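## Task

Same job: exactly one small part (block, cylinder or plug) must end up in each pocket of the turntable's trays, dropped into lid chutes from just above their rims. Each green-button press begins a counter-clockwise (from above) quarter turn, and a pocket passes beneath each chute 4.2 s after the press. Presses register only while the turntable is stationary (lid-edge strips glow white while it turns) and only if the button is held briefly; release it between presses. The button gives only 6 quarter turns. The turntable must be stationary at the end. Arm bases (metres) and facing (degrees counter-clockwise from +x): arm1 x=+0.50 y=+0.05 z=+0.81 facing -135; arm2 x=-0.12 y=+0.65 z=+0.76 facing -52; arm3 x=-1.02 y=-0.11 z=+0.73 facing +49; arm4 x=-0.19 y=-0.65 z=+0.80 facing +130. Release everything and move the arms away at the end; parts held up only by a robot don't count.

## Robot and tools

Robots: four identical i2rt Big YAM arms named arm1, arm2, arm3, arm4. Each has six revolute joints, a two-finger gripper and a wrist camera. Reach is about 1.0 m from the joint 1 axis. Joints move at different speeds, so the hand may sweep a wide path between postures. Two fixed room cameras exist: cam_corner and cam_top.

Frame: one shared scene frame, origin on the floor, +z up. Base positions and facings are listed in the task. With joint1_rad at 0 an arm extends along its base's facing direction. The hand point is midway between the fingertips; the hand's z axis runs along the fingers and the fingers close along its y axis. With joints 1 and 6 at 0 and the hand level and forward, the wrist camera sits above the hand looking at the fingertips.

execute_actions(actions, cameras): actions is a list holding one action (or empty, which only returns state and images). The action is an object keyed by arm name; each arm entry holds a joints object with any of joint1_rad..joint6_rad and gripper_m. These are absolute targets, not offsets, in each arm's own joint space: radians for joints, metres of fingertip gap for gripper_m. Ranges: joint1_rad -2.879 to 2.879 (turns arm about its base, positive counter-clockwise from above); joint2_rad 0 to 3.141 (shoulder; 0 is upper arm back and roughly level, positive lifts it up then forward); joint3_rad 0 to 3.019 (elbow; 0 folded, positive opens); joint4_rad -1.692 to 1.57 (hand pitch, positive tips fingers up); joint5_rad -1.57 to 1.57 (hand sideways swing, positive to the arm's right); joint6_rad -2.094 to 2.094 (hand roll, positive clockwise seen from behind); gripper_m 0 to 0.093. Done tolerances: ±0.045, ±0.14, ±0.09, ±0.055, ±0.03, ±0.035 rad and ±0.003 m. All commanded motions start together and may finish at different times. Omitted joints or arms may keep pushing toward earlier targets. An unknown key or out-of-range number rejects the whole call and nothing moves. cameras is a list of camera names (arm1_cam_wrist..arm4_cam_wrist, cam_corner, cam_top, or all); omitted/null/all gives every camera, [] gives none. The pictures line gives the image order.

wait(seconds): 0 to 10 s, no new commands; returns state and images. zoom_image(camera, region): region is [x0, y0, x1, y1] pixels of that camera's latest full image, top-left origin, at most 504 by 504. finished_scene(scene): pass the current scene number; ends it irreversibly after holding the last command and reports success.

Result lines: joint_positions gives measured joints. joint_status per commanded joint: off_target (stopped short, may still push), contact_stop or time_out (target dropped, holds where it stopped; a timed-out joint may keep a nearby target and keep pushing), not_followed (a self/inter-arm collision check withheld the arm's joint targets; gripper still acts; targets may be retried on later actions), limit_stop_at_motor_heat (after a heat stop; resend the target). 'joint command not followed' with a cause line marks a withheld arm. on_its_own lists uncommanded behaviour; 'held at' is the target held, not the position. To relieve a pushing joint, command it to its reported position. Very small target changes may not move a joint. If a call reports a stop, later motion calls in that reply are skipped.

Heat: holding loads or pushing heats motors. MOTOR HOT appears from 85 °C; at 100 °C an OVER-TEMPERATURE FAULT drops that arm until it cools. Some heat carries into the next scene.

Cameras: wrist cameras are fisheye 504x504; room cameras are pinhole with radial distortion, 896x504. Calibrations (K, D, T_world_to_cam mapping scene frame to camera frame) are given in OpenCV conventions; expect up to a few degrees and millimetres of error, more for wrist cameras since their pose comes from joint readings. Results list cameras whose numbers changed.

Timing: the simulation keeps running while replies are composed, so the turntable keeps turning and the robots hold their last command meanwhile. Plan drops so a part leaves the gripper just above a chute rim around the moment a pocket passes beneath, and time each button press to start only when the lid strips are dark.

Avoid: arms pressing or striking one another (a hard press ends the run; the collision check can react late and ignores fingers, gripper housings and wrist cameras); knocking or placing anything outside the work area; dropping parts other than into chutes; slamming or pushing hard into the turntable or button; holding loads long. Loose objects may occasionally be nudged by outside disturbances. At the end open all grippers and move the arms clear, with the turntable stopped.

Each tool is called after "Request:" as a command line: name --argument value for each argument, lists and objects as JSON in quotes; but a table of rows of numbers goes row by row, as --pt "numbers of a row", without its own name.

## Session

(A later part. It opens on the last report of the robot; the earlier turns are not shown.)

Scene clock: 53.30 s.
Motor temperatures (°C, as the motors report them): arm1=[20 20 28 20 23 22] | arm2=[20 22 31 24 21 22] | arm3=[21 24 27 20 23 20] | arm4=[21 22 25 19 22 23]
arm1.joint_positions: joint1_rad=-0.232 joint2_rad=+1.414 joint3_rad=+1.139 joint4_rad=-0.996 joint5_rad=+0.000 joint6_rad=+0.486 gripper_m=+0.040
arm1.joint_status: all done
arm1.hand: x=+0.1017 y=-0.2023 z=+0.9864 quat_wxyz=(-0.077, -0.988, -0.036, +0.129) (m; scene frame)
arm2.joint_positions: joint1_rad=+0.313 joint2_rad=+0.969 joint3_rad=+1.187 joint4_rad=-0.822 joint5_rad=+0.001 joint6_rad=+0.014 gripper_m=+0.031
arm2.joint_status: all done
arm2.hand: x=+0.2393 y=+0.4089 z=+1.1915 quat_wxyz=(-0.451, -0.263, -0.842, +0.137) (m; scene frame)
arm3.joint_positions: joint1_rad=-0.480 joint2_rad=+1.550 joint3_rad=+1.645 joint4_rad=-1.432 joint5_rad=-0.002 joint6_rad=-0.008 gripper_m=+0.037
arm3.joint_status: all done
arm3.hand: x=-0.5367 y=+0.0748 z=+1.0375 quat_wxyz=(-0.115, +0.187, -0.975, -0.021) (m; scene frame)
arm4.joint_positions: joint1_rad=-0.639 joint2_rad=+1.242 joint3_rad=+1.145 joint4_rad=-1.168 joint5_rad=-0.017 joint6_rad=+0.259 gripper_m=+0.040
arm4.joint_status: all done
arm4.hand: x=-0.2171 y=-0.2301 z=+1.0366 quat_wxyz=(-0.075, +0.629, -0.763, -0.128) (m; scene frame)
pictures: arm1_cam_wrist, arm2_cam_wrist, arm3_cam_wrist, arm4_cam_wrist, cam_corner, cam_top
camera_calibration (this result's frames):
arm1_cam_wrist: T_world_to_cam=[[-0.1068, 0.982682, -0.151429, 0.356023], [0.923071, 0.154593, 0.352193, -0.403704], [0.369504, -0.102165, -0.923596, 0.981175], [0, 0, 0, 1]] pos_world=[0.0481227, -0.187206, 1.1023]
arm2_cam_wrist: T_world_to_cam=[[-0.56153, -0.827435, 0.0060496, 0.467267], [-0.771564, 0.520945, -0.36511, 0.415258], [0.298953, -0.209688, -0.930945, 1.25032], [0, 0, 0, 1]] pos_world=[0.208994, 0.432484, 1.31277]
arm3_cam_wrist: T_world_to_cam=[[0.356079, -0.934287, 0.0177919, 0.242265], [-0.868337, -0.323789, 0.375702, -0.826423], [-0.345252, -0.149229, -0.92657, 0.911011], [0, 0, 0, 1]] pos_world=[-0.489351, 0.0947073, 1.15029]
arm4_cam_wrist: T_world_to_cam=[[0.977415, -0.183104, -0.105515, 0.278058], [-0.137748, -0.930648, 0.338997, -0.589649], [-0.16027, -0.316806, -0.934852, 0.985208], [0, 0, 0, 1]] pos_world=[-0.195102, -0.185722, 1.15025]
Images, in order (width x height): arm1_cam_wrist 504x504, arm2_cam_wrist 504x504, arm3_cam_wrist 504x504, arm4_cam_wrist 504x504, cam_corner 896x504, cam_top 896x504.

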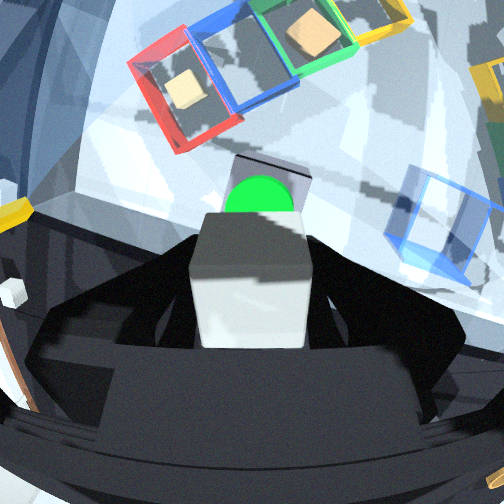

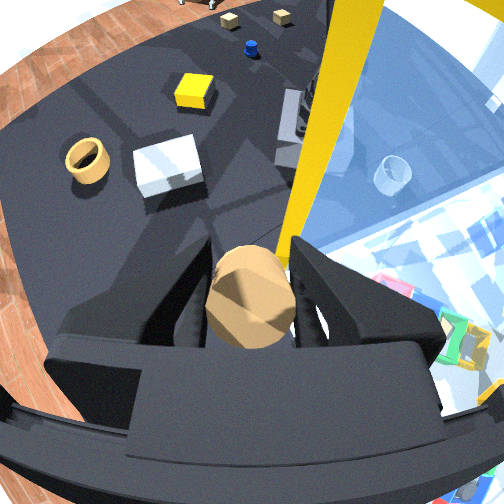

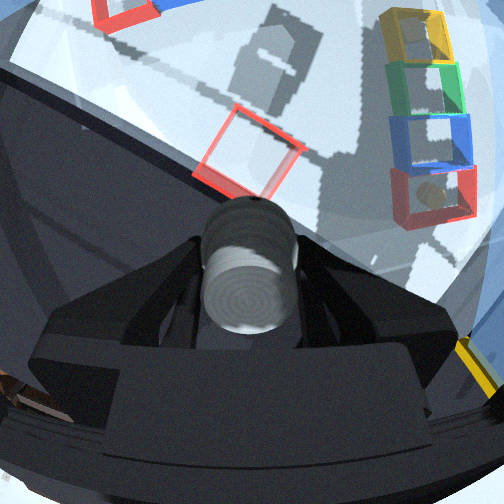

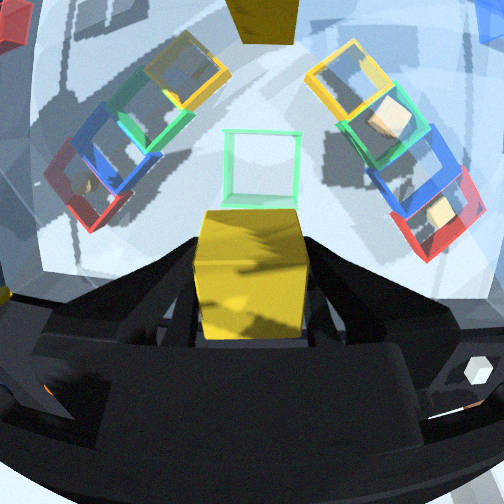

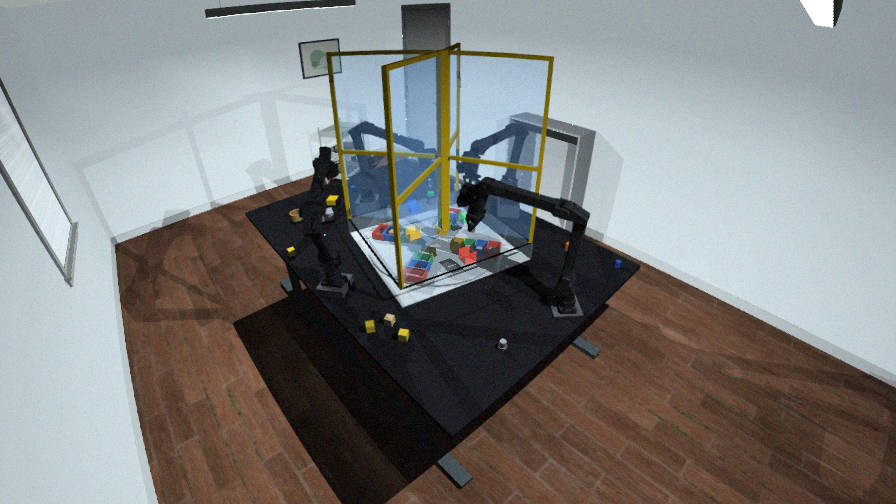

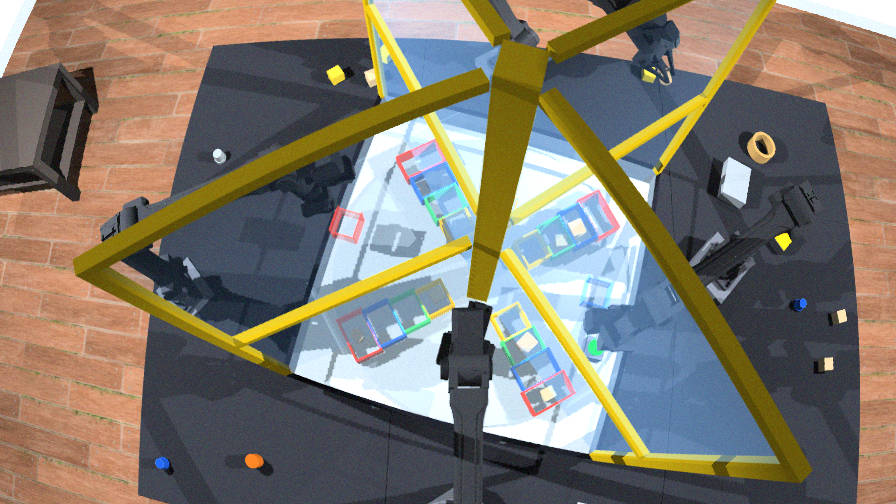

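Request:
execute_actions --actions '[{"arm1":{"joints":{"joint2_rad":1.60}},"arm2":{"joints":{"joint1_rad":-0.683}},"arm3":{"joints":{"joint2_rad":1.745,"joint4_rad":-1.465}},"arm4":{"joints":{"joint1_rad":-0.652,"joint2_rad":1.50,"joint4_rad":-1.14}}}]' --cameras '[]'

Request:
execute_actions --actions '[{"arm1":{"joints":{"joint1_rad":-0.512,"joint2_rad":1.43,"joint3_rad":1.04,"joint4_rad":-1.075}},"arm2":{"joints":{"joint2_rad":1.50}}}]' --cameras '[]'

Request:
wait --seconds 1.7

Request:
execute_actions --actions '[{"arm1":{"joints":{"gripper_m":0.062}},"arm2":{"joints":{"gripper_m":0.058}},"arm3":{"joints":{"gripper_m":0.06}},"arm4":{"joints":{"gripper_m":0.062}}}]' --cameras '["arm1_cam_wrist","arm2_cam_wrist","arm3_cam_wrist","arm4_cam_wrist"]'

Scene clock: 55.20 s.
Motor temperatures (°C, as the motors report them): arm1=[20 20 28 20 23 22] | arm2=[20 22 31 24 21 22] | arm3=[21 24 27 20 23 20] | arm4=[21 22 25 19 22 23]
arm1.joint_positions: joint1_rad=-0.232 joint2_rad=+1.561 joint3_rad=+1.167 joint4_rad=-1.001 joint5_rad=+0.008 joint6_rad=+0.483 gripper_m=+0.040
arm1.joint_status: all done
arm1.hand: x=+0.0908 y=-0.2077 z=+0.9312 quat_wxyz=(-0.043, -0.995, -0.038, +0.078) (m; scene frame)
arm2.joint_positions: joint1_rad=-0.684 joint2_rad=+0.969 joint3_rad=+1.187 joint4_rad=-0.822 joint5_rad=+0.001 joint6_rad=+0.014 gripper_m=+0.031
arm2.joint_status: all done
arm2.hand: x=-0.1331 y=+0.2159 z=+1.1900 quat_wxyz=(-0.334, -0.636, -0.612, +0.330) (m; scene frame)
arm3.joint_positions: joint1_rad=-0.480 joint2_rad=+1.754 joint3_rad=+1.633 joint4_rad=-1.459 joint5_rad=-0.002 joint6_rad=-0.008 gripper_m=+0.037
arm3.joint_status: all done
arm3.hand: x=-0.5220 y=+0.0802 z=+0.9283 quat_wxyz=(+0.005, +0.188, -0.982, +0.001) (m; scene frame)
arm4.joint_positions: joint1_rad=-0.643 joint2_rad=+1.516 joint3_rad=+1.145 joint4_rad=-1.149 joint5_rad=-0.017 joint6_rad=+0.259 gripper_m=+0.040
arm4.joint_status: all done
arm4.hand: x=-0.2178 y=-0.2120 z=+0.9253 quat_wxyz=(-0.001, +0.634, -0.773, -0.025) (m; scene frame)
pictures: none
No camera images: the call's "cameras" was empty. Leave "cameras" out to get every camera's image.

Scene clock: 56.47 s.
Motor temperatures (°C, as the motors report them): arm1=[20 20 28 20 23 22] | arm2=[20 22 31 24 21 22] | arm3=[21 24 27 20 23 20] | arm4=[21 22 25 19 22 23]
arm1.joint_positions: joint1_rad=-0.519 joint2_rad=+1.441 joint3_rad=+1.036 joint4_rad=-1.064 joint5_rad=+0.000 joint6_rad=+0.483 gripper_m=+0.040
arm1.joint_status: all done
arm1.hand: x=+0.0990 y=-0.0653 z=+0.9296 quat_wxyz=(-0.021, -0.993, +0.105, +0.047) (m; scene frame)
arm2.joint_positions: joint1_rad=-0.684 joint2_rad=+1.510 joint3_rad=+1.187 joint4_rad=-0.823 joint5_rad=+0.001 joint6_rad=+0.014 gripper_m=+0.031
arm2.joint_status: all done
arm2.hand: x=-0.1323 y=+0.1220 z=+0.9341 quat_wxyz=(-0.155, -0.702, -0.678, +0.149) (m; scene frame)
arm3.joint_positions: joint1_rad=-0.480 joint2_rad=+1.754 joint3_rad=+1.633 joint4_rad=-1.459 joint5_rad=-0.002 joint6_rad=-0.008 gripper_m=+0.037
arm3.joint_status: not commanded
arm3.hand: x=-0.5220 y=+0.0802 z=+0.9283 quat_wxyz=(+0.005, +0.188, -0.982, +0.001) (m; scene frame)
arm4.joint_positions: joint1_rad=-0.643 joint2_rad=+1.516 joint3_rad=+1.145 joint4_rad=-1.149 joint5_rad=-0.017 joint6_rad=+0.259 gripper_m=+0.040
arm4.joint_status: not commanded
arm4.hand: x=-0.2178 y=-0.2120 z=+0.9253 quat_wxyz=(-0.001, +0.634, -0.773, -0.025) (m; scene frame)
pictures: none
No camera images: the call's "cameras" was empty. Leave "cameras" out to get every camera's image.

Scene clock: 58.17 s.
Motor temperatures (°C, as the motors report them): arm1=[20 20 28 20 23 22] | arm2=[20 23 31 24 21 22] | arm3=[21 24 27 20 23 20] | arm4=[21 22 25 19 22 23]
arm1.joint_positions: joint1_rad=-0.519 joint2_rad=+1.441 joint3_rad=+1.036 joint4_rad=-1.064 joint5_rad=+0.000 joint6_rad=+0.483 gripper_m=+0.040
arm1.joint_status: all done
arm1.hand: x=+0.0990 y=-0.0653 z=+0.9296 quat_wxyz=(-0.021, -0.993, +0.105, +0.047) (m; scene frame)
arm2.joint_positions: joint1_rad=-0.684 joint2_rad=+1.510 joint3_rad=+1.187 joint4_rad=-0.823 joint5_rad=+0.001 joint6_rad=+0.014 gripper_m=+0.031
arm2.joint_status: all done
arm2.hand: x=-0.1323 y=+0.1220 z=+0.9341 quat_wxyz=(-0.155, -0.702, -0.678, +0.149) (m; scene frame)
arm3.joint_positions: joint1_rad=-0.480 joint2_rad=+1.754 joint3_rad=+1.633 joint4_rad=-1.459 joint5_rad=-0.002 joint6_rad=-0.008 gripper_m=+0.037
arm3.joint_status: not commanded
arm3.hand: x=-0.5220 y=+0.0802 z=+0.9283 quat_wxyz=(+0.005, +0.188, -0.982, +0.001) (m; scene frame)
arm4.joint_positions: joint1_rad=-0.643 joint2_rad=+1.516 joint3_rad=+1.145 joint4_rad=-1.149 joint5_rad=-0.017 joint6_rad=+0.259 gripper_m=+0.040
arm4.joint_status: not commanded
arm4.hand: x=-0.2178 y=-0.2120 z=+0.9253 quat_wxyz=(-0.001, +0.634, -0.773, -0.025) (m; scene frame)
wait: 1.70 s; at rest by 0.27 s
pictures: arm1_cam_wrist, arm2_cam_wrist, arm3_cam_wrist, arm4_cam_wrist, cam_corner, cam_top
camera_calibration (this result's frames):
arm1_cam_wrist: T_world_to_cam=[[0.192081, 0.979295, -0.0639276, 0.101307], [0.846844, -0.132478, 0.515078, -0.565013], [0.495944, -0.153073, -0.854756, 0.863895], [0, 0, 0, 1]] pos_world=[0.0305756, -0.0418222, 1.03592]
arm2_cam_wrist: T_world_to_cam=[[-0.999775, 0.0200873, -0.00677239, -0.126637], [0.0186271, 0.984977, 0.171678, -0.269443], [0.0101192, 0.171513, -0.98513, 1.02752], [0, 0, 0, 1]] pos_world=[-0.131987, 0.0917046, 1.05764]
arm3_cam_wrist: T_world_to_cam=[[0.359545, -0.932937, 0.0188703, 0.244667], [-0.758919, -0.280594, 0.58763, -0.914038], [-0.542926, -0.2256, -0.80891, 0.609435], [0, 0, 0, 1]] pos_world=[-0.450772, 0.109274, 1.02548]
arm4_cam_wrist: T_world_to_cam=[[0.978369, -0.202919, -0.0402337, 0.205878], [-0.146061, -0.815322, 0.560282, -0.717266], [-0.146495, -0.542286, -0.827324, 0.742522], [0, 0, 0, 1]] pos_world=[-0.197413, -0.140367, 1.02446]
Images, in order (width x height): arm1_cam_wrist 504x504, arm2_cam_wrist 504x504, arm3_cam_wrist 504x504, arm4_cam_wrist 504x504, cam_corner 896x504, cam_top 896x504.

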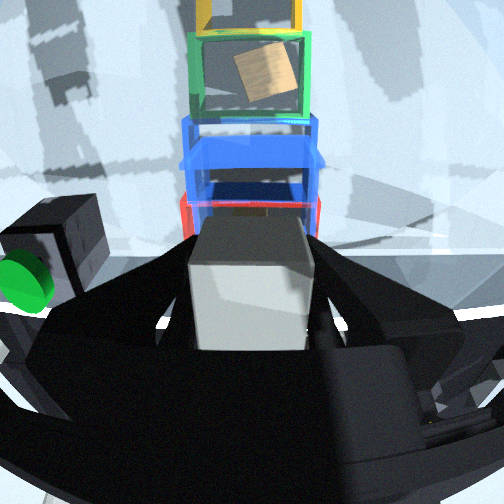

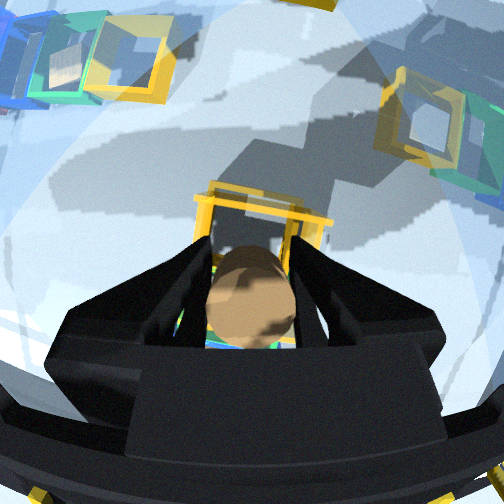

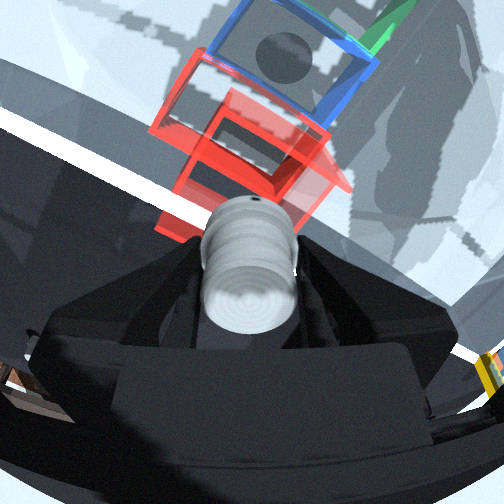

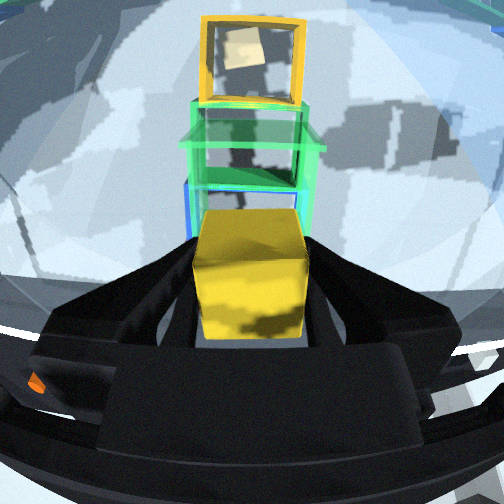

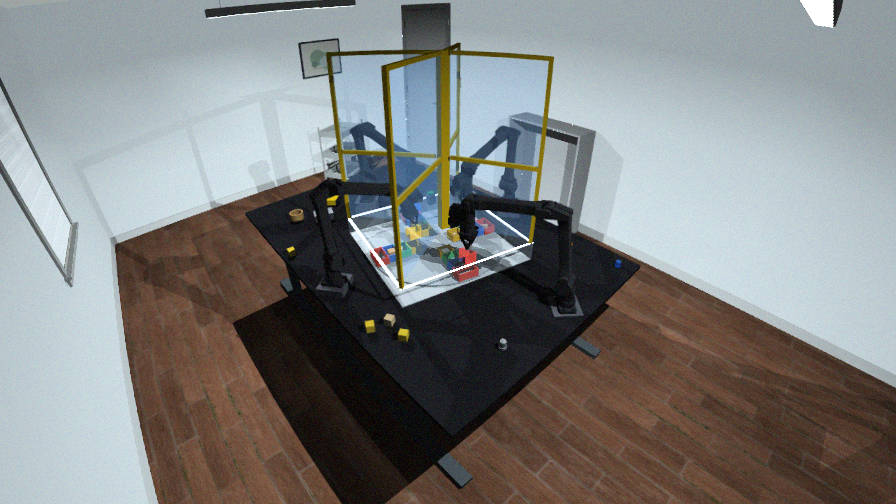

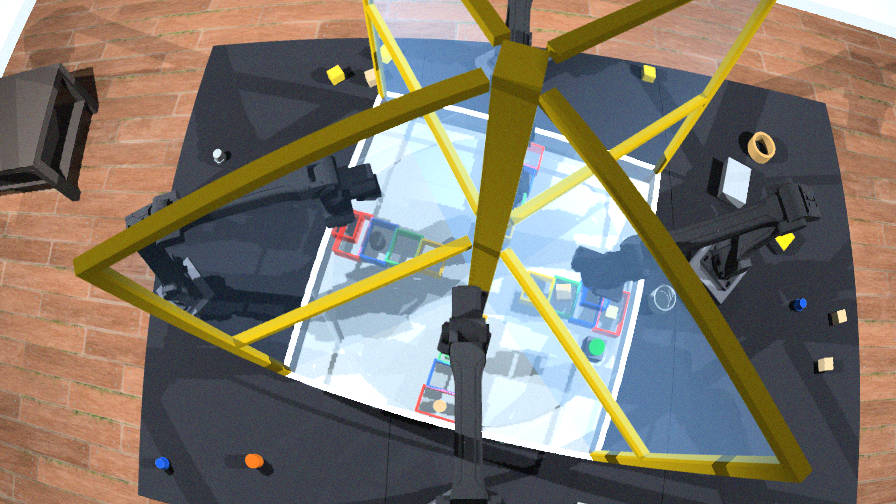

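Scene clock: 58.73 s.
Motor temperatures (°C, as the motors report them): arm1=[20 20 28 20 23 22] | arm2=[20 23 31 24 21 22] | arm3=[21 24 27 20 23 20] | arm4=[21 22 25 19 22 23]
arm1.joint_positions: joint1_rad=-0.519 joint2_rad=+1.441 joint3_rad=+1.036 joint4_rad=-1.064 joint5_rad=+0.000 joint6_rad=+0.483 gripper_m=+0.062
arm1.joint_status: all done
arm1.hand: x=+0.0990 y=-0.0653 z=+0.9296 quat_wxyz=(-0.021, -0.993, +0.105, +0.047) (m; scene frame)
arm2.joint_positions: joint1_rad=-0.684 joint2_rad=+1.510 joint3_rad=+1.187 joint4_rad=-0.823 joint5_rad=+0.001 joint6_rad=+0.014 gripper_m=+0.058
arm2.joint_status: all done
arm2.hand: x=-0.1323 y=+0.1220 z=+0.9341 quat_wxyz=(-0.155, -0.702, -0.678, +0.149) (m; scene frame)
arm3.joint_positions: joint1_rad=-0.480 joint2_rad=+1.753 joint3_rad=+1.633 joint4_rad=-1.459 joint5_rad=-0.002 joint6_rad=-0.008 gripper_m=+0.060
arm3.joint_status: all done
arm3.hand: x=-0.5221 y=+0.0801 z=+0.9289 quat_wxyz=(+0.004, +0.188, -0.982, +0.001) (m; scene frame)
arm4.joint_positions: joint1_rad=-0.643 joint2_rad=+1.516 joint3_rad=+1.145 joint4_rad=-1.149 joint5_rad=-0.017 joint6_rad=+0.259 gripper_m=+0.062
arm4.joint_status: all done
arm4.hand: x=-0.2178 y=-0.2120 z=+0.9253 quat_wxyz=(-0.001, +0.634, -0.773, -0.025) (m; scene frame)
pictures: arm1_cam_wrist, arm2_cam_wrist, arm3_cam_wrist, arm4_cam_wrist
camera_calibration (this result's frames):
arm1_cam_wrist: T_world_to_cam=[[0.192081, 0.979295, -0.0639276, 0.101307], [0.846844, -0.132478, 0.515078, -0.565013], [0.495944, -0.153073, -0.854756, 0.863895], [0, 0, 0, 1]] pos_world=[0.0305756, -0.0418222, 1.03592]
arm2_cam_wrist: T_world_to_cam=[[-0.999775, 0.0200873, -0.00677239, -0.126637], [0.0186271, 0.984977, 0.171678, -0.269443], [0.0101192, 0.171513, -0.98513, 1.02752], [0, 0, 0, 1]] pos_world=[-0.131987, 0.0917046, 1.05764]
arm3_cam_wrist: T_world_to_cam=[[0.359528, -0.932944, 0.0188674, 0.244652], [-0.759545, -0.28084, 0.586703, -0.913892], [-0.542062, -0.225267, -0.809582, 0.610912], [0, 0, 0, 1]] pos_world=[-0.450949, 0.109207, 1.02615]
arm4_cam_wrist: T_world_to_cam=[[0.978291, -0.203292, -0.0402459, 0.205793], [-0.146364, -0.81526, 0.560294, -0.71733], [-0.146714, -0.54224, -0.827316, 0.742476], [0, 0, 0, 1]] pos_world=[-0.197384, -0.140374, 1.02446]
Images, in order (width x height): arm1_cam_wrist 504x504, arm2_cam_wrist 504x504, arm3_cam_wrist 504x504, arm4_cam_wrist 504x504.

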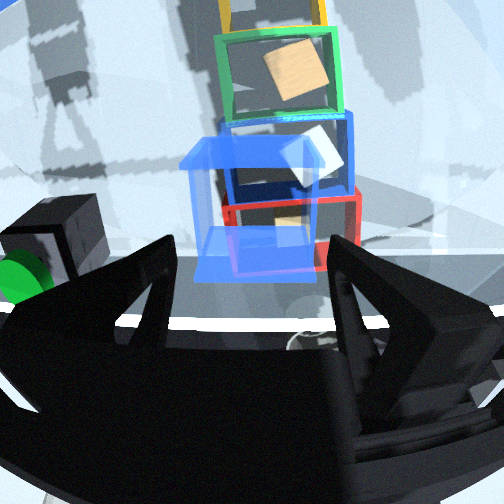

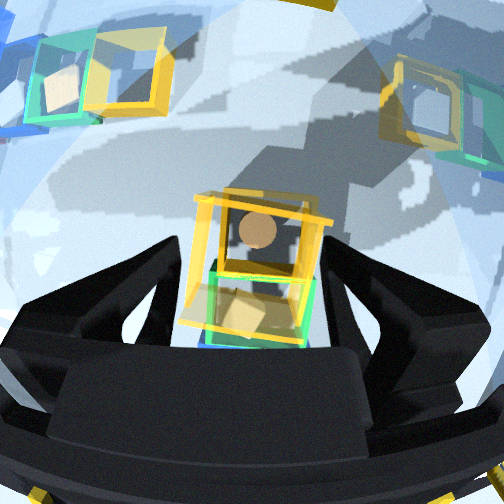

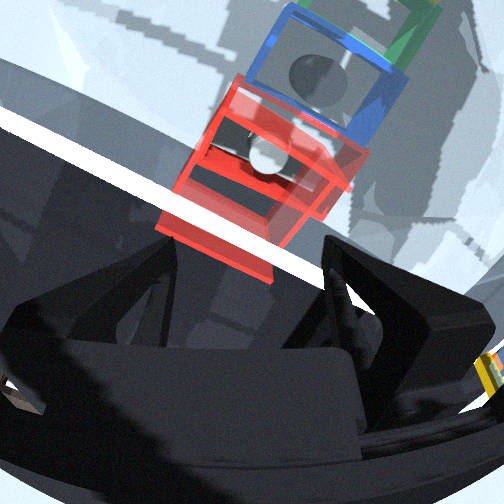

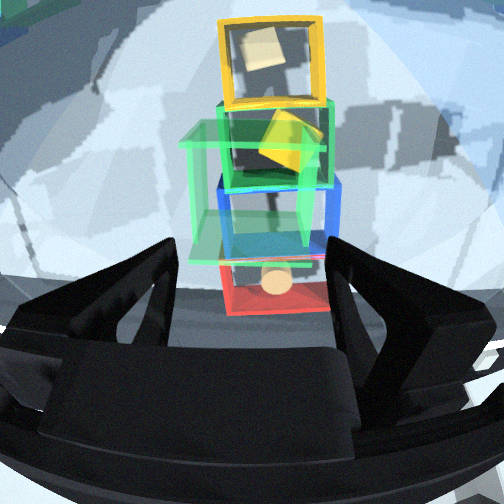

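Request:
execute_actions --actions '[]' --cameras '["cam_top"]'

Request:
zoom_image --camera "cam_top" --region '[760, 280, 880, 400]'

Scene clock: 58.93 s.
Motor temperatures (°C, as the motors report them): arm1=[20 20 28 20 23 22] | arm2=[20 23 31 24 21 22] | arm3=[21 24 27 20 23 20] | arm4=[21 22 25 19 22 23]
arm1.joint_positions: joint1_rad=-0.519 joint2_rad=+1.441 joint3_rad=+1.036 joint4_rad=-1.064 joint5_rad=+0.000 joint6_rad=+0.483 gripper_m=+0.062
arm1.joint_status: all done
arm1.hand: x=+0.0990 y=-0.0653 z=+0.9296 quat_wxyz=(-0.021, -0.993, +0.105, +0.047) (m; scene frame)
arm2.joint_positions: joint1_rad=-0.684 joint2_rad=+1.510 joint3_rad=+1.187 joint4_rad=-0.823 joint5_rad=+0.001 joint6_rad=+0.014 gripper_m=+0.058
arm2.joint_status: all done
arm2.hand: x=-0.1323 y=+0.1220 z=+0.9341 quat_wxyz=(-0.155, -0.702, -0.678, +0.149) (m; scene frame)
arm3.joint_positions: joint1_rad=-0.480 joint2_rad=+1.753 joint3_rad=+1.633 joint4_rad=-1.459 joint5_rad=-0.002 joint6_rad=-0.008 gripper_m=+0.060
arm3.joint_status: all done
arm3.hand: x=-0.5221 y=+0.0801 z=+0.9289 quat_wxyz=(+0.004, +0.188, -0.982, +0.001) (m; scene frame)
arm4.joint_positions: joint1_rad=-0.643 joint2_rad=+1.516 joint3_rad=+1.145 joint4_rad=-1.149 joint5_rad=-0.017 joint6_rad=+0.259 gripper_m=+0.062
arm4.joint_status: all done
arm4.hand: x=-0.2178 y=-0.2120 z=+0.9253 quat_wxyz=(-0.001, +0.634, -0.773, -0.025) (m; scene frame)
pictures: cam_top
Images, in order (width x height): cam_top 896x504.

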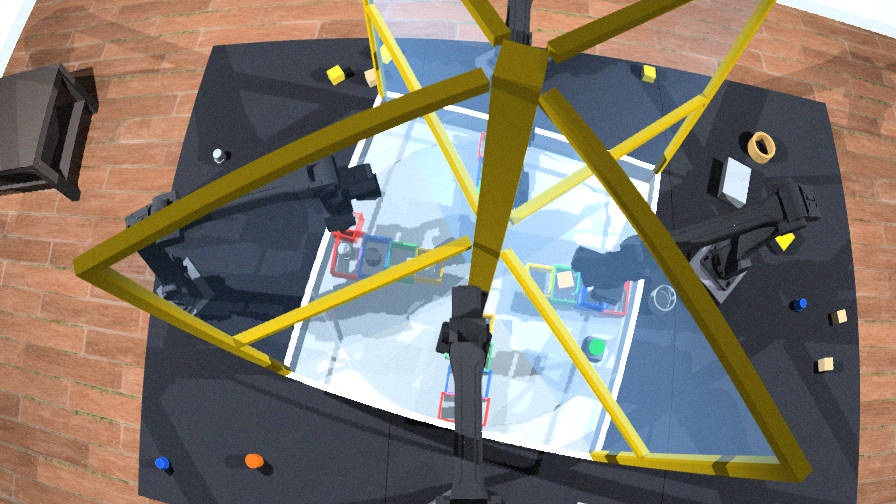

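Region (760, 280, 880, 400) of cam_top's 896x504 image, scaled by 4.200, with more detail than that image has.

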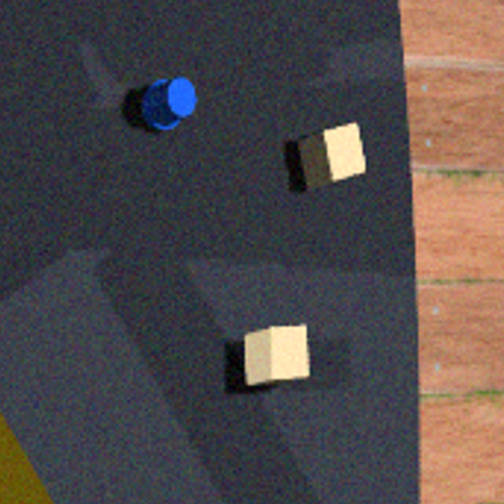

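Request:
execute_actions --actions '[{"arm1":{"joints":{"joint1_rad":2.12,"joint2_rad":1.25,"joint3_rad":0.70,"joint4_rad":-0.55,"joint6_rad":0.2,"gripper_m":0.08}},"arm2":{"joints":{"joint1_rad":1.04,"joint2_rad":1.08,"joint3_rad":0.835,"joint4_rad":-0.6,"joint6_rad":0.17,"gripper_m":0.085}},"arm3":{"joints":{"joint1_rad":0.645,"joint2_rad":1.33,"joint3_rad":0.935,"joint4_rad":-0.9,"gripper_m":0.08}},"arm4":{"joints":{"joint1_rad":0.733,"joint2_rad":1.30,"joint3_rad":1.33,"joint4_rad":-1.1,"joint6_rad":0.0,"gripper_m":0.085}}}]' --cameras '["arm1_cam_wrist","arm2_cam_wrist","arm3_cam_wrist","arm4_cam_wrist"]'

Scene clock: 62.73 s.
Motor temperatures (°C, as the motors report them): arm1=[20 20 28 20 23 22] | arm2=[20 23 31 24 21 22] | arm3=[21 24 27 20 23 20] | arm4=[21 22 26 19 22 23]
arm1.joint_positions: joint1_rad=+2.120 joint2_rad=+1.252 joint3_rad=+0.699 joint4_rad=-0.566 joint5_rad=+0.000 joint6_rad=+0.214 gripper_m=+0.080
arm1.joint_status: all done
arm1.hand: x=+0.8894 y=-0.0449 z=+0.8993 quat_wxyz=(-0.225, -0.214, -0.951, +0.004) (m; scene frame)
arm2.joint_positions: joint1_rad=+1.043 joint2_rad=+1.079 joint3_rad=+0.852 joint4_rad=-0.611 joint5_rad=+0.000 joint6_rad=+0.154 gripper_m=+0.085
arm2.joint_status: all done
arm2.hand: x=+0.3132 y=+0.7121 z=+0.9928 quat_wxyz=(-0.359, -0.006, -0.932, -0.047) (m; scene frame)
arm3.joint_positions: joint1_rad=+0.648 joint2_rad=+1.326 joint3_rad=+0.933 joint4_rad=-0.911 joint5_rad=-0.006 joint6_rad=-0.008 gripper_m=+0.080
arm3.joint_status: all done
arm3.hand: x=-0.9907 y=+0.2992 z=+0.8597 quat_wxyz=(-0.095, +0.678, -0.723, -0.091) (m; scene frame)
arm4.joint_positions: joint1_rad=+0.738 joint2_rad=+1.297 joint3_rad=+1.296 joint4_rad=-1.105 joint5_rad=-0.017 joint6_rad=+0.009 gripper_m=+0.085
arm4.joint_status: all done
arm4.hand: x=-0.6604 y=-0.5877 z=+1.0988 quat_wxyz=(+0.001, +0.970, -0.066, -0.235) (m; scene frame)
pictures: arm1_cam_wrist, arm2_cam_wrist, arm3_cam_wrist, arm4_cam_wrist
camera_calibration (this result's frames):
arm1_cam_wrist: T_world_to_cam=[[-0.39238, -0.914825, -0.0955704, 0.390837], [-0.910117, 0.371107, 0.184303, 0.66665], [-0.133138, 0.159297, -0.978212, 1.1337], [0, 0, 0, 1]] pos_world=[0.911024, -0.0704462, 1.02349]
arm2_cam_wrist: T_world_to_cam=[[0.031324, -0.996269, -0.08042, 0.781219], [-0.991342, -0.0207028, -0.129659, 0.462551], [0.127511, 0.0837852, -0.988292, 1.00847], [0, 0, 0, 1]] pos_world=[0.305485, 0.703386, 1.11946]
arm3_cam_wrist: T_world_to_cam=[[0.996866, -0.0781084, 0.0125609, 0.999903], [-0.0776041, -0.93461, 0.347106, -0.0904544], [-0.0153724, -0.346993, -0.937742, 1.01862], [0, 0, 0, 1]] pos_world=[-0.98813, 0.347014, 0.974039]
arm4_cam_wrist: T_world_to_cam=[[0.133691, 0.990286, -0.0382054, 0.710806], [0.980078, -0.126403, 0.153198, 0.410483], [0.146881, -0.0579256, -0.987457, 1.27183], [0, 0, 0, 1]] pos_world=[-0.684142, -0.578343, 1.22015]
Images, in order (width x height): arm1_cam_wrist 504x504, arm2_cam_wrist 504x504, arm3_cam_wrist 504x504, arm4_cam_wrist 504x504.

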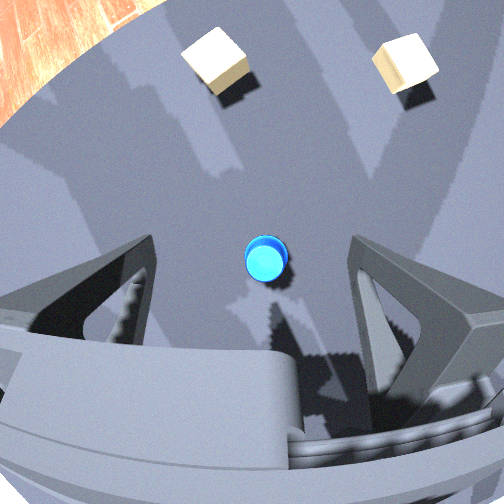

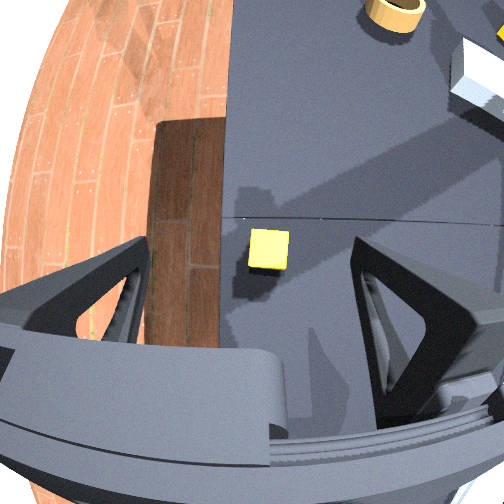

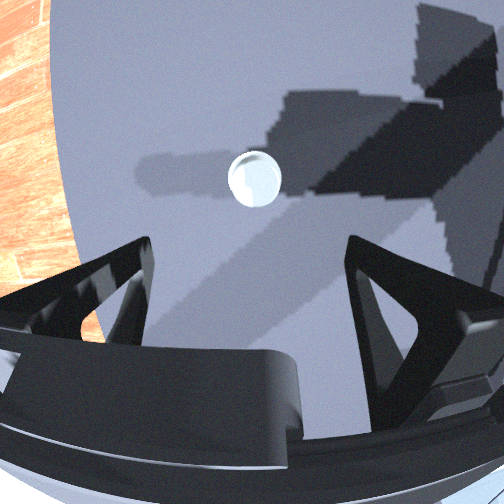

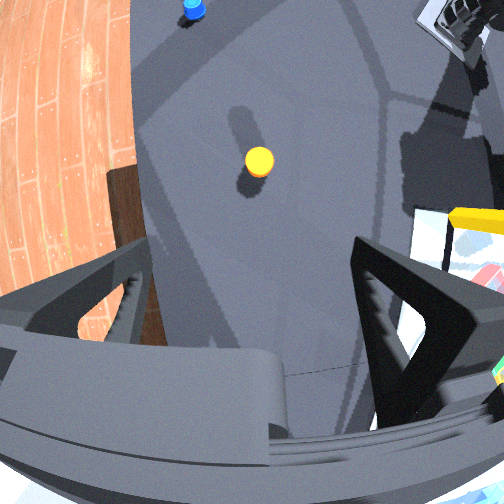

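Request:
execute_actions --actions '[{"arm1":{"joints":{"joint1_rad":2.137,"joint2_rad":1.685,"joint4_rad":-0.455}},"arm2":{"joints":{"joint1_rad":1.03,"joint2_rad":1.71,"joint4_rad":-0.305,"joint6_rad":0.2}},"arm3":{"joints":{"joint1_rad":0.63,"joint2_rad":1.62,"joint4_rad":-0.745}},"arm4":{"joints":{"joint2_rad":2.03,"joint4_rad":-0.72}}}]' --cameras '["arm1_cam_wrist","arm2_cam_wrist","arm3_cam_wrist","arm4_cam_wrist"]'

Scene clock: 64.87 s.
Motor temperatures (°C, as the motors report them): arm1=[20 20 28 20 23 22] | arm2=[20 23 31 24 21 22] | arm3=[21 24 27 20 23 20] | arm4=[21 22 26 19 22 23]
arm1.joint_positions: joint1_rad=+2.129 joint2_rad=+1.695 joint3_rad=+0.696 joint4_rad=-0.471 joint5_rad=+0.000 joint6_rad=+0.214 gripper_m=+0.080
arm1.joint_status: all done
arm1.hand: x=+0.8588 y=-0.0348 z=+0.7418 quat_wxyz=(-0.051, -0.215, -0.975, +0.002) (m; scene frame)
arm2.joint_positions: joint1_rad=+1.036 joint2_rad=+1.705 joint3_rad=+0.839 joint4_rad=-0.316 joint5_rad=+0.001 joint6_rad=+0.185 gripper_m=+0.085
arm2.joint_status: all done
arm2.hand: x=+0.3565 y=+0.7117 z=+0.7435 quat_wxyz=(-0.196, -0.026, -0.980, -0.025) (m; scene frame)
arm3.joint_positions: joint1_rad=+0.637 joint2_rad=+1.624 joint3_rad=+0.933 joint4_rad=-0.755 joint5_rad=-0.006 joint6_rad=-0.008 gripper_m=+0.080
arm3.joint_status: all done
arm3.hand: x=-0.9843 y=+0.3196 z=+0.7463 quat_wxyz=(-0.044, +0.679, -0.732, -0.043) (m; scene frame)
arm4.joint_positions: joint1_rad=+0.738 joint2_rad=+2.038 joint3_rad=+1.304 joint4_rad=-0.730 joint5_rad=-0.017 joint6_rad=+0.009 gripper_m=+0.085
arm4.joint_status: all done
arm4.hand: x=-0.7489 y=-0.5808 z=+0.7438 quat_wxyz=(+0.012, +0.996, -0.069, -0.058) (m; scene frame)
pictures: arm1_cam_wrist, arm2_cam_wrist, arm3_cam_wrist, arm4_cam_wrist
camera_calibration (this result's frames):
arm1_cam_wrist: T_world_to_cam=[[-0.406672, -0.91309, -0.0297403, 0.336475], [-0.793688, 0.336997, 0.506451, 0.323918], [-0.452413, 0.229564, -0.861755, 1.16414], [0, 0, 0, 1]] pos_world=[0.920598, -0.069172, 0.849163]
arm2_cam_wrist: T_world_to_cam=[[-0.0284909, -0.99831, -0.0506515, 0.760108], [-0.977227, 0.0171581, 0.211503, 0.187553], [-0.210276, 0.0555239, -0.976064, 0.888091], [0, 0, 0, 1]] pos_world=[0.391682, 0.706295, 0.865667]
arm3_cam_wrist: T_world_to_cam=[[0.996076, -0.0874931, 0.0133049, 0.99815], [-0.0832401, -0.875187, 0.47657, -0.152706], [-0.0300523, -0.475808, -0.879036, 0.902294], [0, 0, 0, 1]] pos_world=[-0.979828, 0.383003, 0.852644]
arm4_cam_wrist: T_world_to_cam=[[0.142216, 0.989225, -0.0347739, 0.705448], [0.865166, -0.107159, 0.489903, 0.227118], [0.480898, -0.099757, -0.871083, 1.07398], [0, 0, 0, 1]] pos_world=[-0.813293, -0.566372, 0.848787]
Images, in order (width x height): arm1_cam_wrist 504x504, arm2_cam_wrist 504x504, arm3_cam_wrist 504x504, arm4_cam_wrist 504x504.

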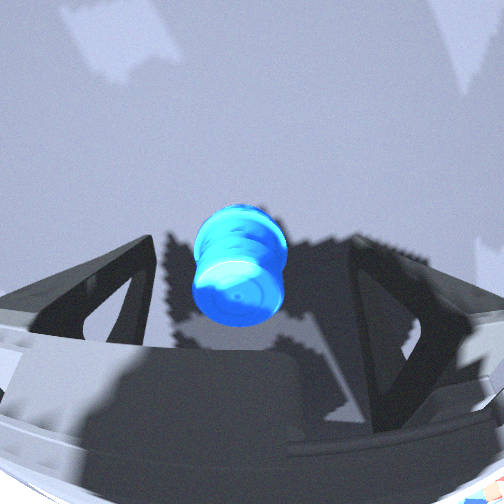

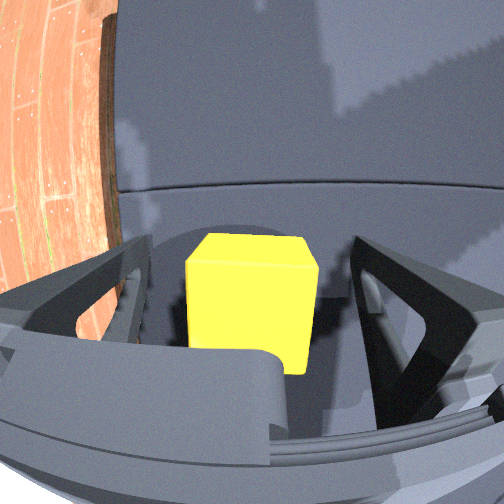

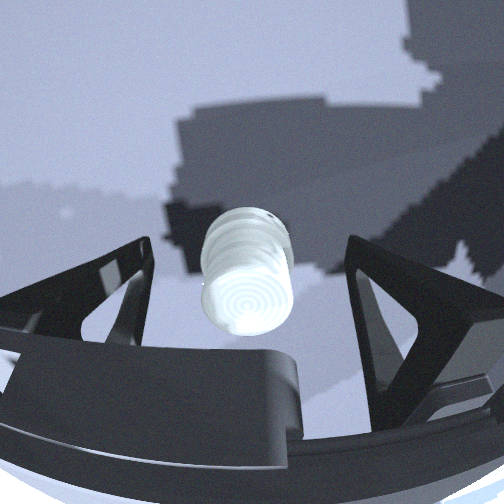

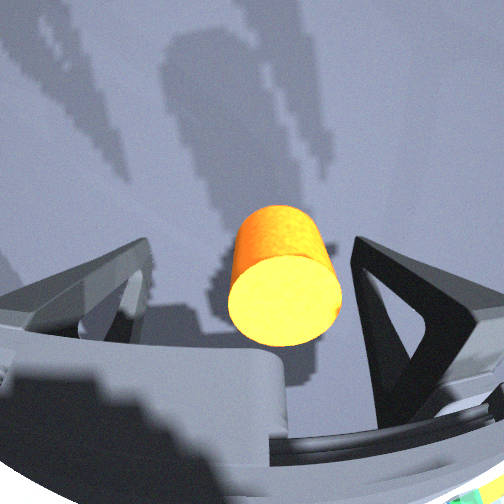

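Request:
execute_actions --actions '[{"arm1":{"joints":{"joint4_rad":-0.435,"gripper_m":0.018}},"arm2":{"joints":{"gripper_m":0.025}},"arm3":{"joints":{"gripper_m":0.018}},"arm4":{"joints":{"joint1_rad":0.712,"gripper_m":0.022}}}]' --cameras '["arm1_cam_wrist","arm3_cam_wrist","arm4_cam_wrist"]'

Scene clock: 65.63 s.
Motor temperatures (°C, as the motors report them): arm1=[20 20 28 20 23 22] | arm2=[20 23 31 24 21 22] | arm3=[21 24 27 20 23 20] | arm4=[21 22 26 19 22 23]
arm1.joint_positions: joint1_rad=+2.129 joint2_rad=+1.695 joint3_rad=+0.696 joint4_rad=-0.453 joint5_rad=+0.000 joint6_rad=+0.214 gripper_m=+0.028
arm1.joint_status: gripper_m off_target (ended at +0.028, target +0.018); the others done
arm1.hand: x=+0.8631 y=-0.0358 z=+0.7423 quat_wxyz=(-0.060, -0.215, -0.975, +0.002) (m; scene frame)
arm2.joint_positions: joint1_rad=+1.036 joint2_rad=+1.705 joint3_rad=+0.839 joint4_rad=-0.316 joint5_rad=+0.000 joint6_rad=+0.185 gripper_m=+0.040
arm2.joint_status: gripper_m off_target (ended at +0.040, target +0.025)
arm2.hand: x=+0.3565 y=+0.7118 z=+0.7435 quat_wxyz=(-0.196, -0.026, -0.980, -0.025) (m; scene frame)
arm3.joint_positions: joint1_rad=+0.636 joint2_rad=+1.618 joint3_rad=+0.933 joint4_rad=-0.751 joint5_rad=-0.005 joint6_rad=-0.008 gripper_m=+0.031
arm3.joint_status: gripper_m off_target (ended at +0.031, target +0.018)
arm3.hand: x=-0.9839 y=+0.3214 z=+0.7492 quat_wxyz=(-0.048, +0.678, -0.732, -0.046) (m; scene frame)
arm4.joint_positions: joint1_rad=+0.718 joint2_rad=+2.038 joint3_rad=+1.304 joint4_rad=-0.730 joint5_rad=-0.018 joint6_rad=+0.008 gripper_m=+0.039
arm4.joint_status: gripper_m off_target (ended at +0.039, target +0.022); the others done
arm4.hand: x=-0.7474 y=-0.5698 z=+0.7436 quat_wxyz=(+0.011, +0.995, -0.078, -0.058) (m; scene frame)
pictures: arm1_cam_wrist, arm3_cam_wrist, arm4_cam_wrist
camera_calibration (this result's frames):
arm1_cam_wrist: T_world_to_cam=[[-0.405692, -0.913403, -0.0333078, 0.339168], [-0.802747, 0.338645, 0.490832, 0.346933], [-0.437048, 0.225864, -0.870617, 1.15995], [0, 0, 0, 1]] pos_world=[0.923052, -0.0696826, 0.850886]
arm3_cam_wrist: T_world_to_cam=[[0.996055, -0.0876772, 0.0136876, 0.997641], [-0.0839087, -0.880368, 0.46681, -0.144219], [-0.0288785, -0.466117, -0.884252, 0.907707], [0, 0, 0, 1]] pos_world=[-0.979593, 0.383602, 0.856309]
arm4_cam_wrist: T_world_to_cam=[[0.161351, 0.986253, -0.03564, 0.707668], [0.862874, -0.123455, 0.490109, 0.215928], [0.478972, -0.109832, -0.870932, 1.06694], [0, 0, 0, 1]] pos_world=[-0.811536, -0.554098, 0.848627]
Images, in order (width x height): arm1_cam_wrist 504x504, arm3_cam_wrist 504x504, arm4_cam_wrist 504x504.

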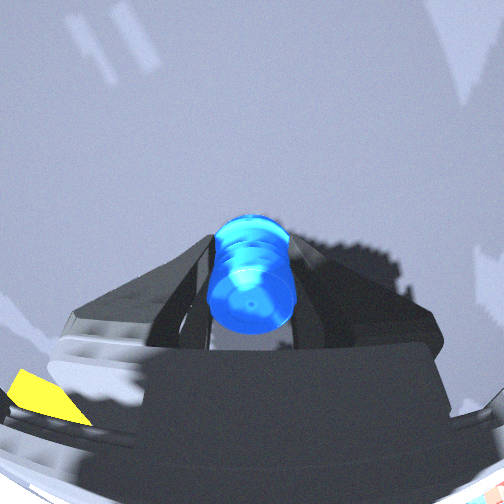

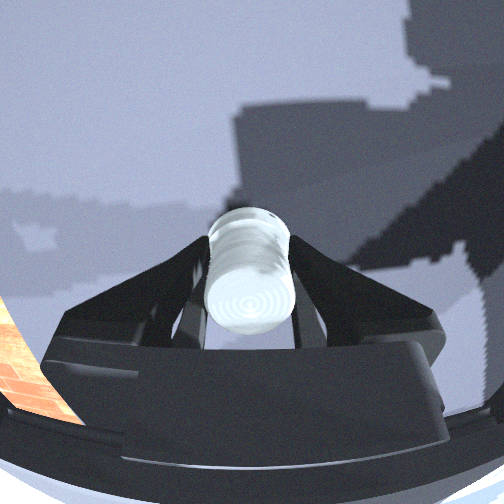

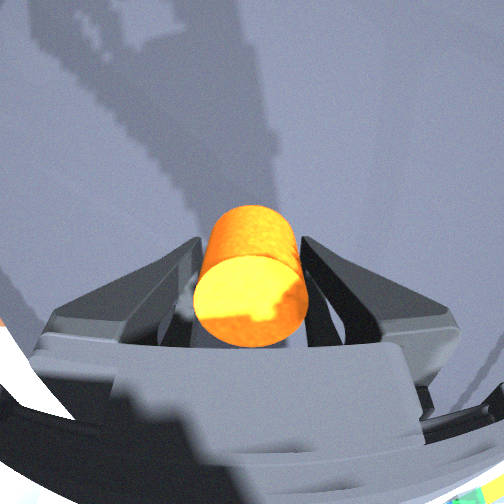

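Request:
execute_actions --actions '[{"arm1":{"joints":{"joint1_rad":-0.228,"joint2_rad":1.41,"joint3_rad":1.18,"joint4_rad":-1.0}},"arm2":{"joints":{"joint1_rad":0.45,"joint2_rad":0.97,"joint3_rad":1.2,"joint4_rad":-0.83,"joint5_rad":0.07,"joint6_rad":0.215}},"arm3":{"joints":{"joint1_rad":-0.478,"joint2_rad":1.25,"joint3_rad":1.605,"joint4_rad":-1.395}},"arm4":{"joints":{"joint1_rad":0.45,"joint2_rad":1.22,"joint3_rad":1.15,"joint4_rad":-1.157}}}]'

Scene clock: 68.33 s.
Motor temperatures (°C, as the motors report them): arm1=[20 20 28 20 23 22] | arm2=[20 23 31 24 21 22] | arm3=[21 24 28 20 23 20] | arm4=[21 22 26 19 22 23]
arm1.joint_positions: joint1_rad=-0.232 joint2_rad=+1.422 joint3_rad=+1.159 joint4_rad=-0.987 joint5_rad=+0.000 joint6_rad=+0.213 gripper_m=+0.028
arm1.joint_status: all done
arm1.hand: x=+0.0937 y=-0.2075 z=+0.9929 quat_wxyz=(-0.063, -0.972, -0.170, +0.149) (m; scene frame)
arm2.joint_positions: joint1_rad=+0.444 joint2_rad=+0.964 joint3_rad=+1.187 joint4_rad=-0.822 joint5_rad=+0.073 joint6_rad=+0.201 gripper_m=+0.040
arm2.joint_status: all done
arm2.hand: x=+0.2612 y=+0.4484 z=+1.1940 quat_wxyz=(-0.464, -0.301, -0.827, +0.096) (m; scene frame)
arm3.joint_positions: joint1_rad=-0.481 joint2_rad=+1.247 joint3_rad=+1.569 joint4_rad=-1.388 joint5_rad=-0.003 joint6_rad=-0.008 gripper_m=+0.031
arm3.joint_status: all done
arm3.hand: x=-0.6039 y=+0.0489 z=+1.1466 quat_wxyz=(-0.245, +0.183, -0.951, -0.045) (m; scene frame)
arm4.joint_positions: joint1_rad=+0.449 joint2_rad=+1.209 joint3_rad=+1.137 joint4_rad=-1.150 joint5_rad=-0.016 joint6_rad=+0.008 gripper_m=+0.039
arm4.joint_status: all done
arm4.hand: x=-0.5689 y=-0.4804 z=+1.0534 quat_wxyz=(-0.021, +0.962, -0.207, -0.175) (m; scene frame)
pictures: arm1_cam_wrist, arm2_cam_wrist, arm3_cam_wrist, arm4_cam_wrist, cam_corner, cam_top
camera_calibration (this result's frames):
arm1_cam_wrist: T_world_to_cam=[[-0.364482, 0.927778, -0.0798859, 0.302974], [0.875854, 0.370688, 0.308982, -0.305706], [0.316279, 0.0426497, -0.947707, 1.04864], [0, 0, 0, 1]] pos_world=[0.0465179, -0.212496, 1.11247]
arm2_cam_wrist: T_world_to_cam=[[-0.584033, -0.804402, -0.108829, 0.645014], [-0.728922, 0.578712, -0.36574, 0.376225], [0.357182, -0.134276, -0.924333, 1.1975], [0, 0, 0, 1]] pos_world=[0.223223, 0.46192, 1.31468]
arm3_cam_wrist: T_world_to_cam=[[0.352576, -0.935661, 0.0150936, 0.241046], [-0.930264, -0.348702, 0.114084, -0.670394], [-0.101481, -0.0542645, -0.993356, 1.20418], [0, 0, 0, 1]] pos_world=[-0.586429, 0.0571138, 1.26903]
arm4_cam_wrist: T_world_to_cam=[[0.411989, 0.91041, -0.0376725, 0.710002], [0.88112, -0.38752, 0.271026, 0.0354685], [0.232146, -0.144854, -0.961834, 1.19953], [0, 0, 0, 1]] pos_world=[-0.602232, -0.458891, 1.17089]
Images, in order (width x height): arm1_cam_wrist 504x504, arm2_cam_wrist 504x504, arm3_cam_wrist 504x504, arm4_cam_wrist 504x504, cam_corner 896x504, cam_top 896x504.

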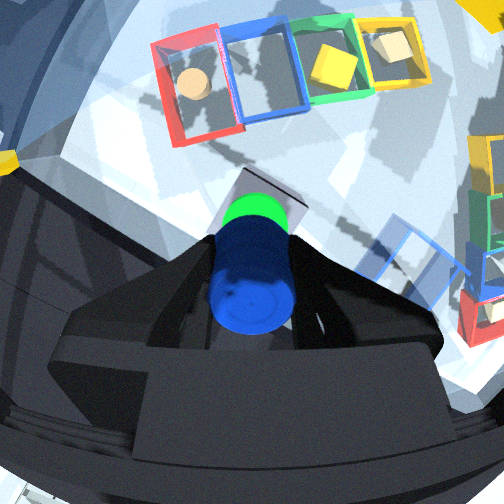

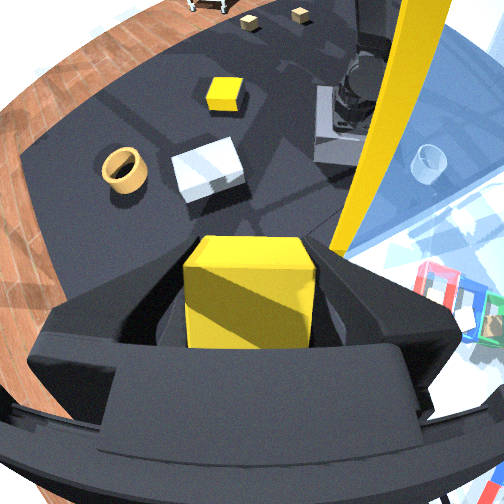

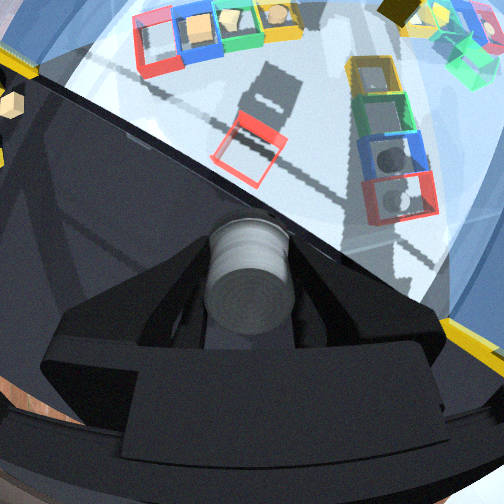

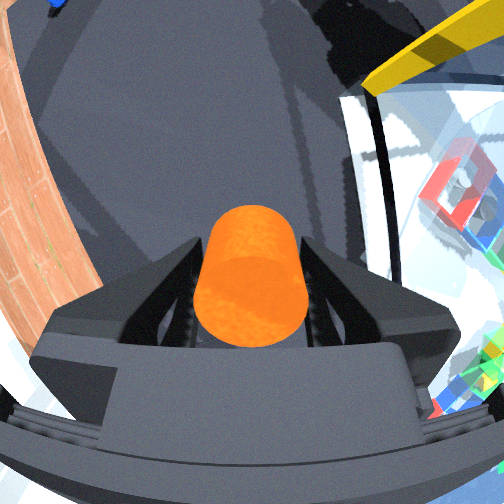

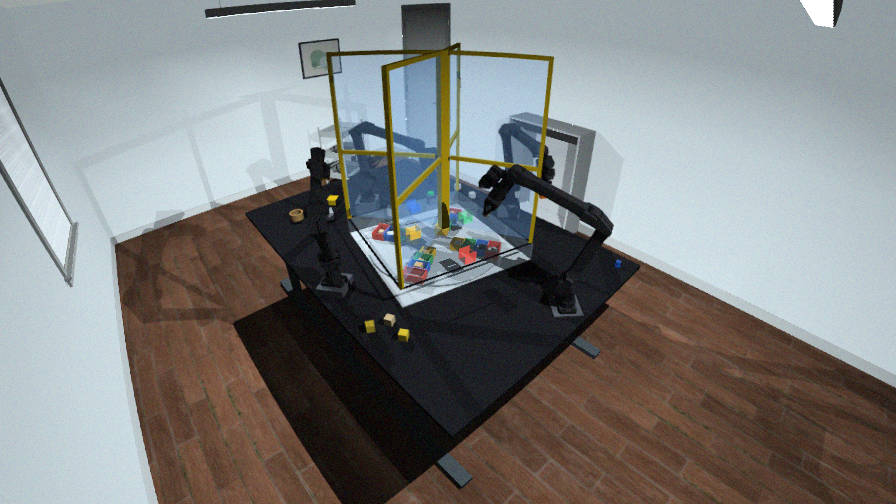

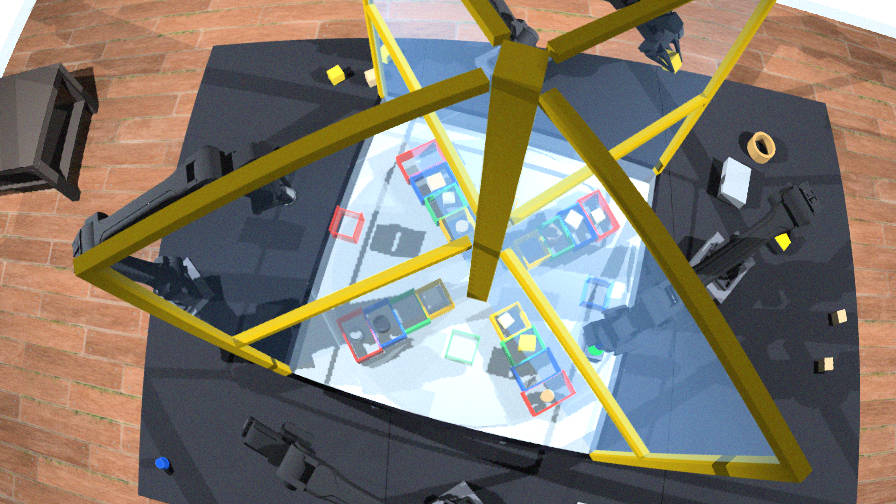

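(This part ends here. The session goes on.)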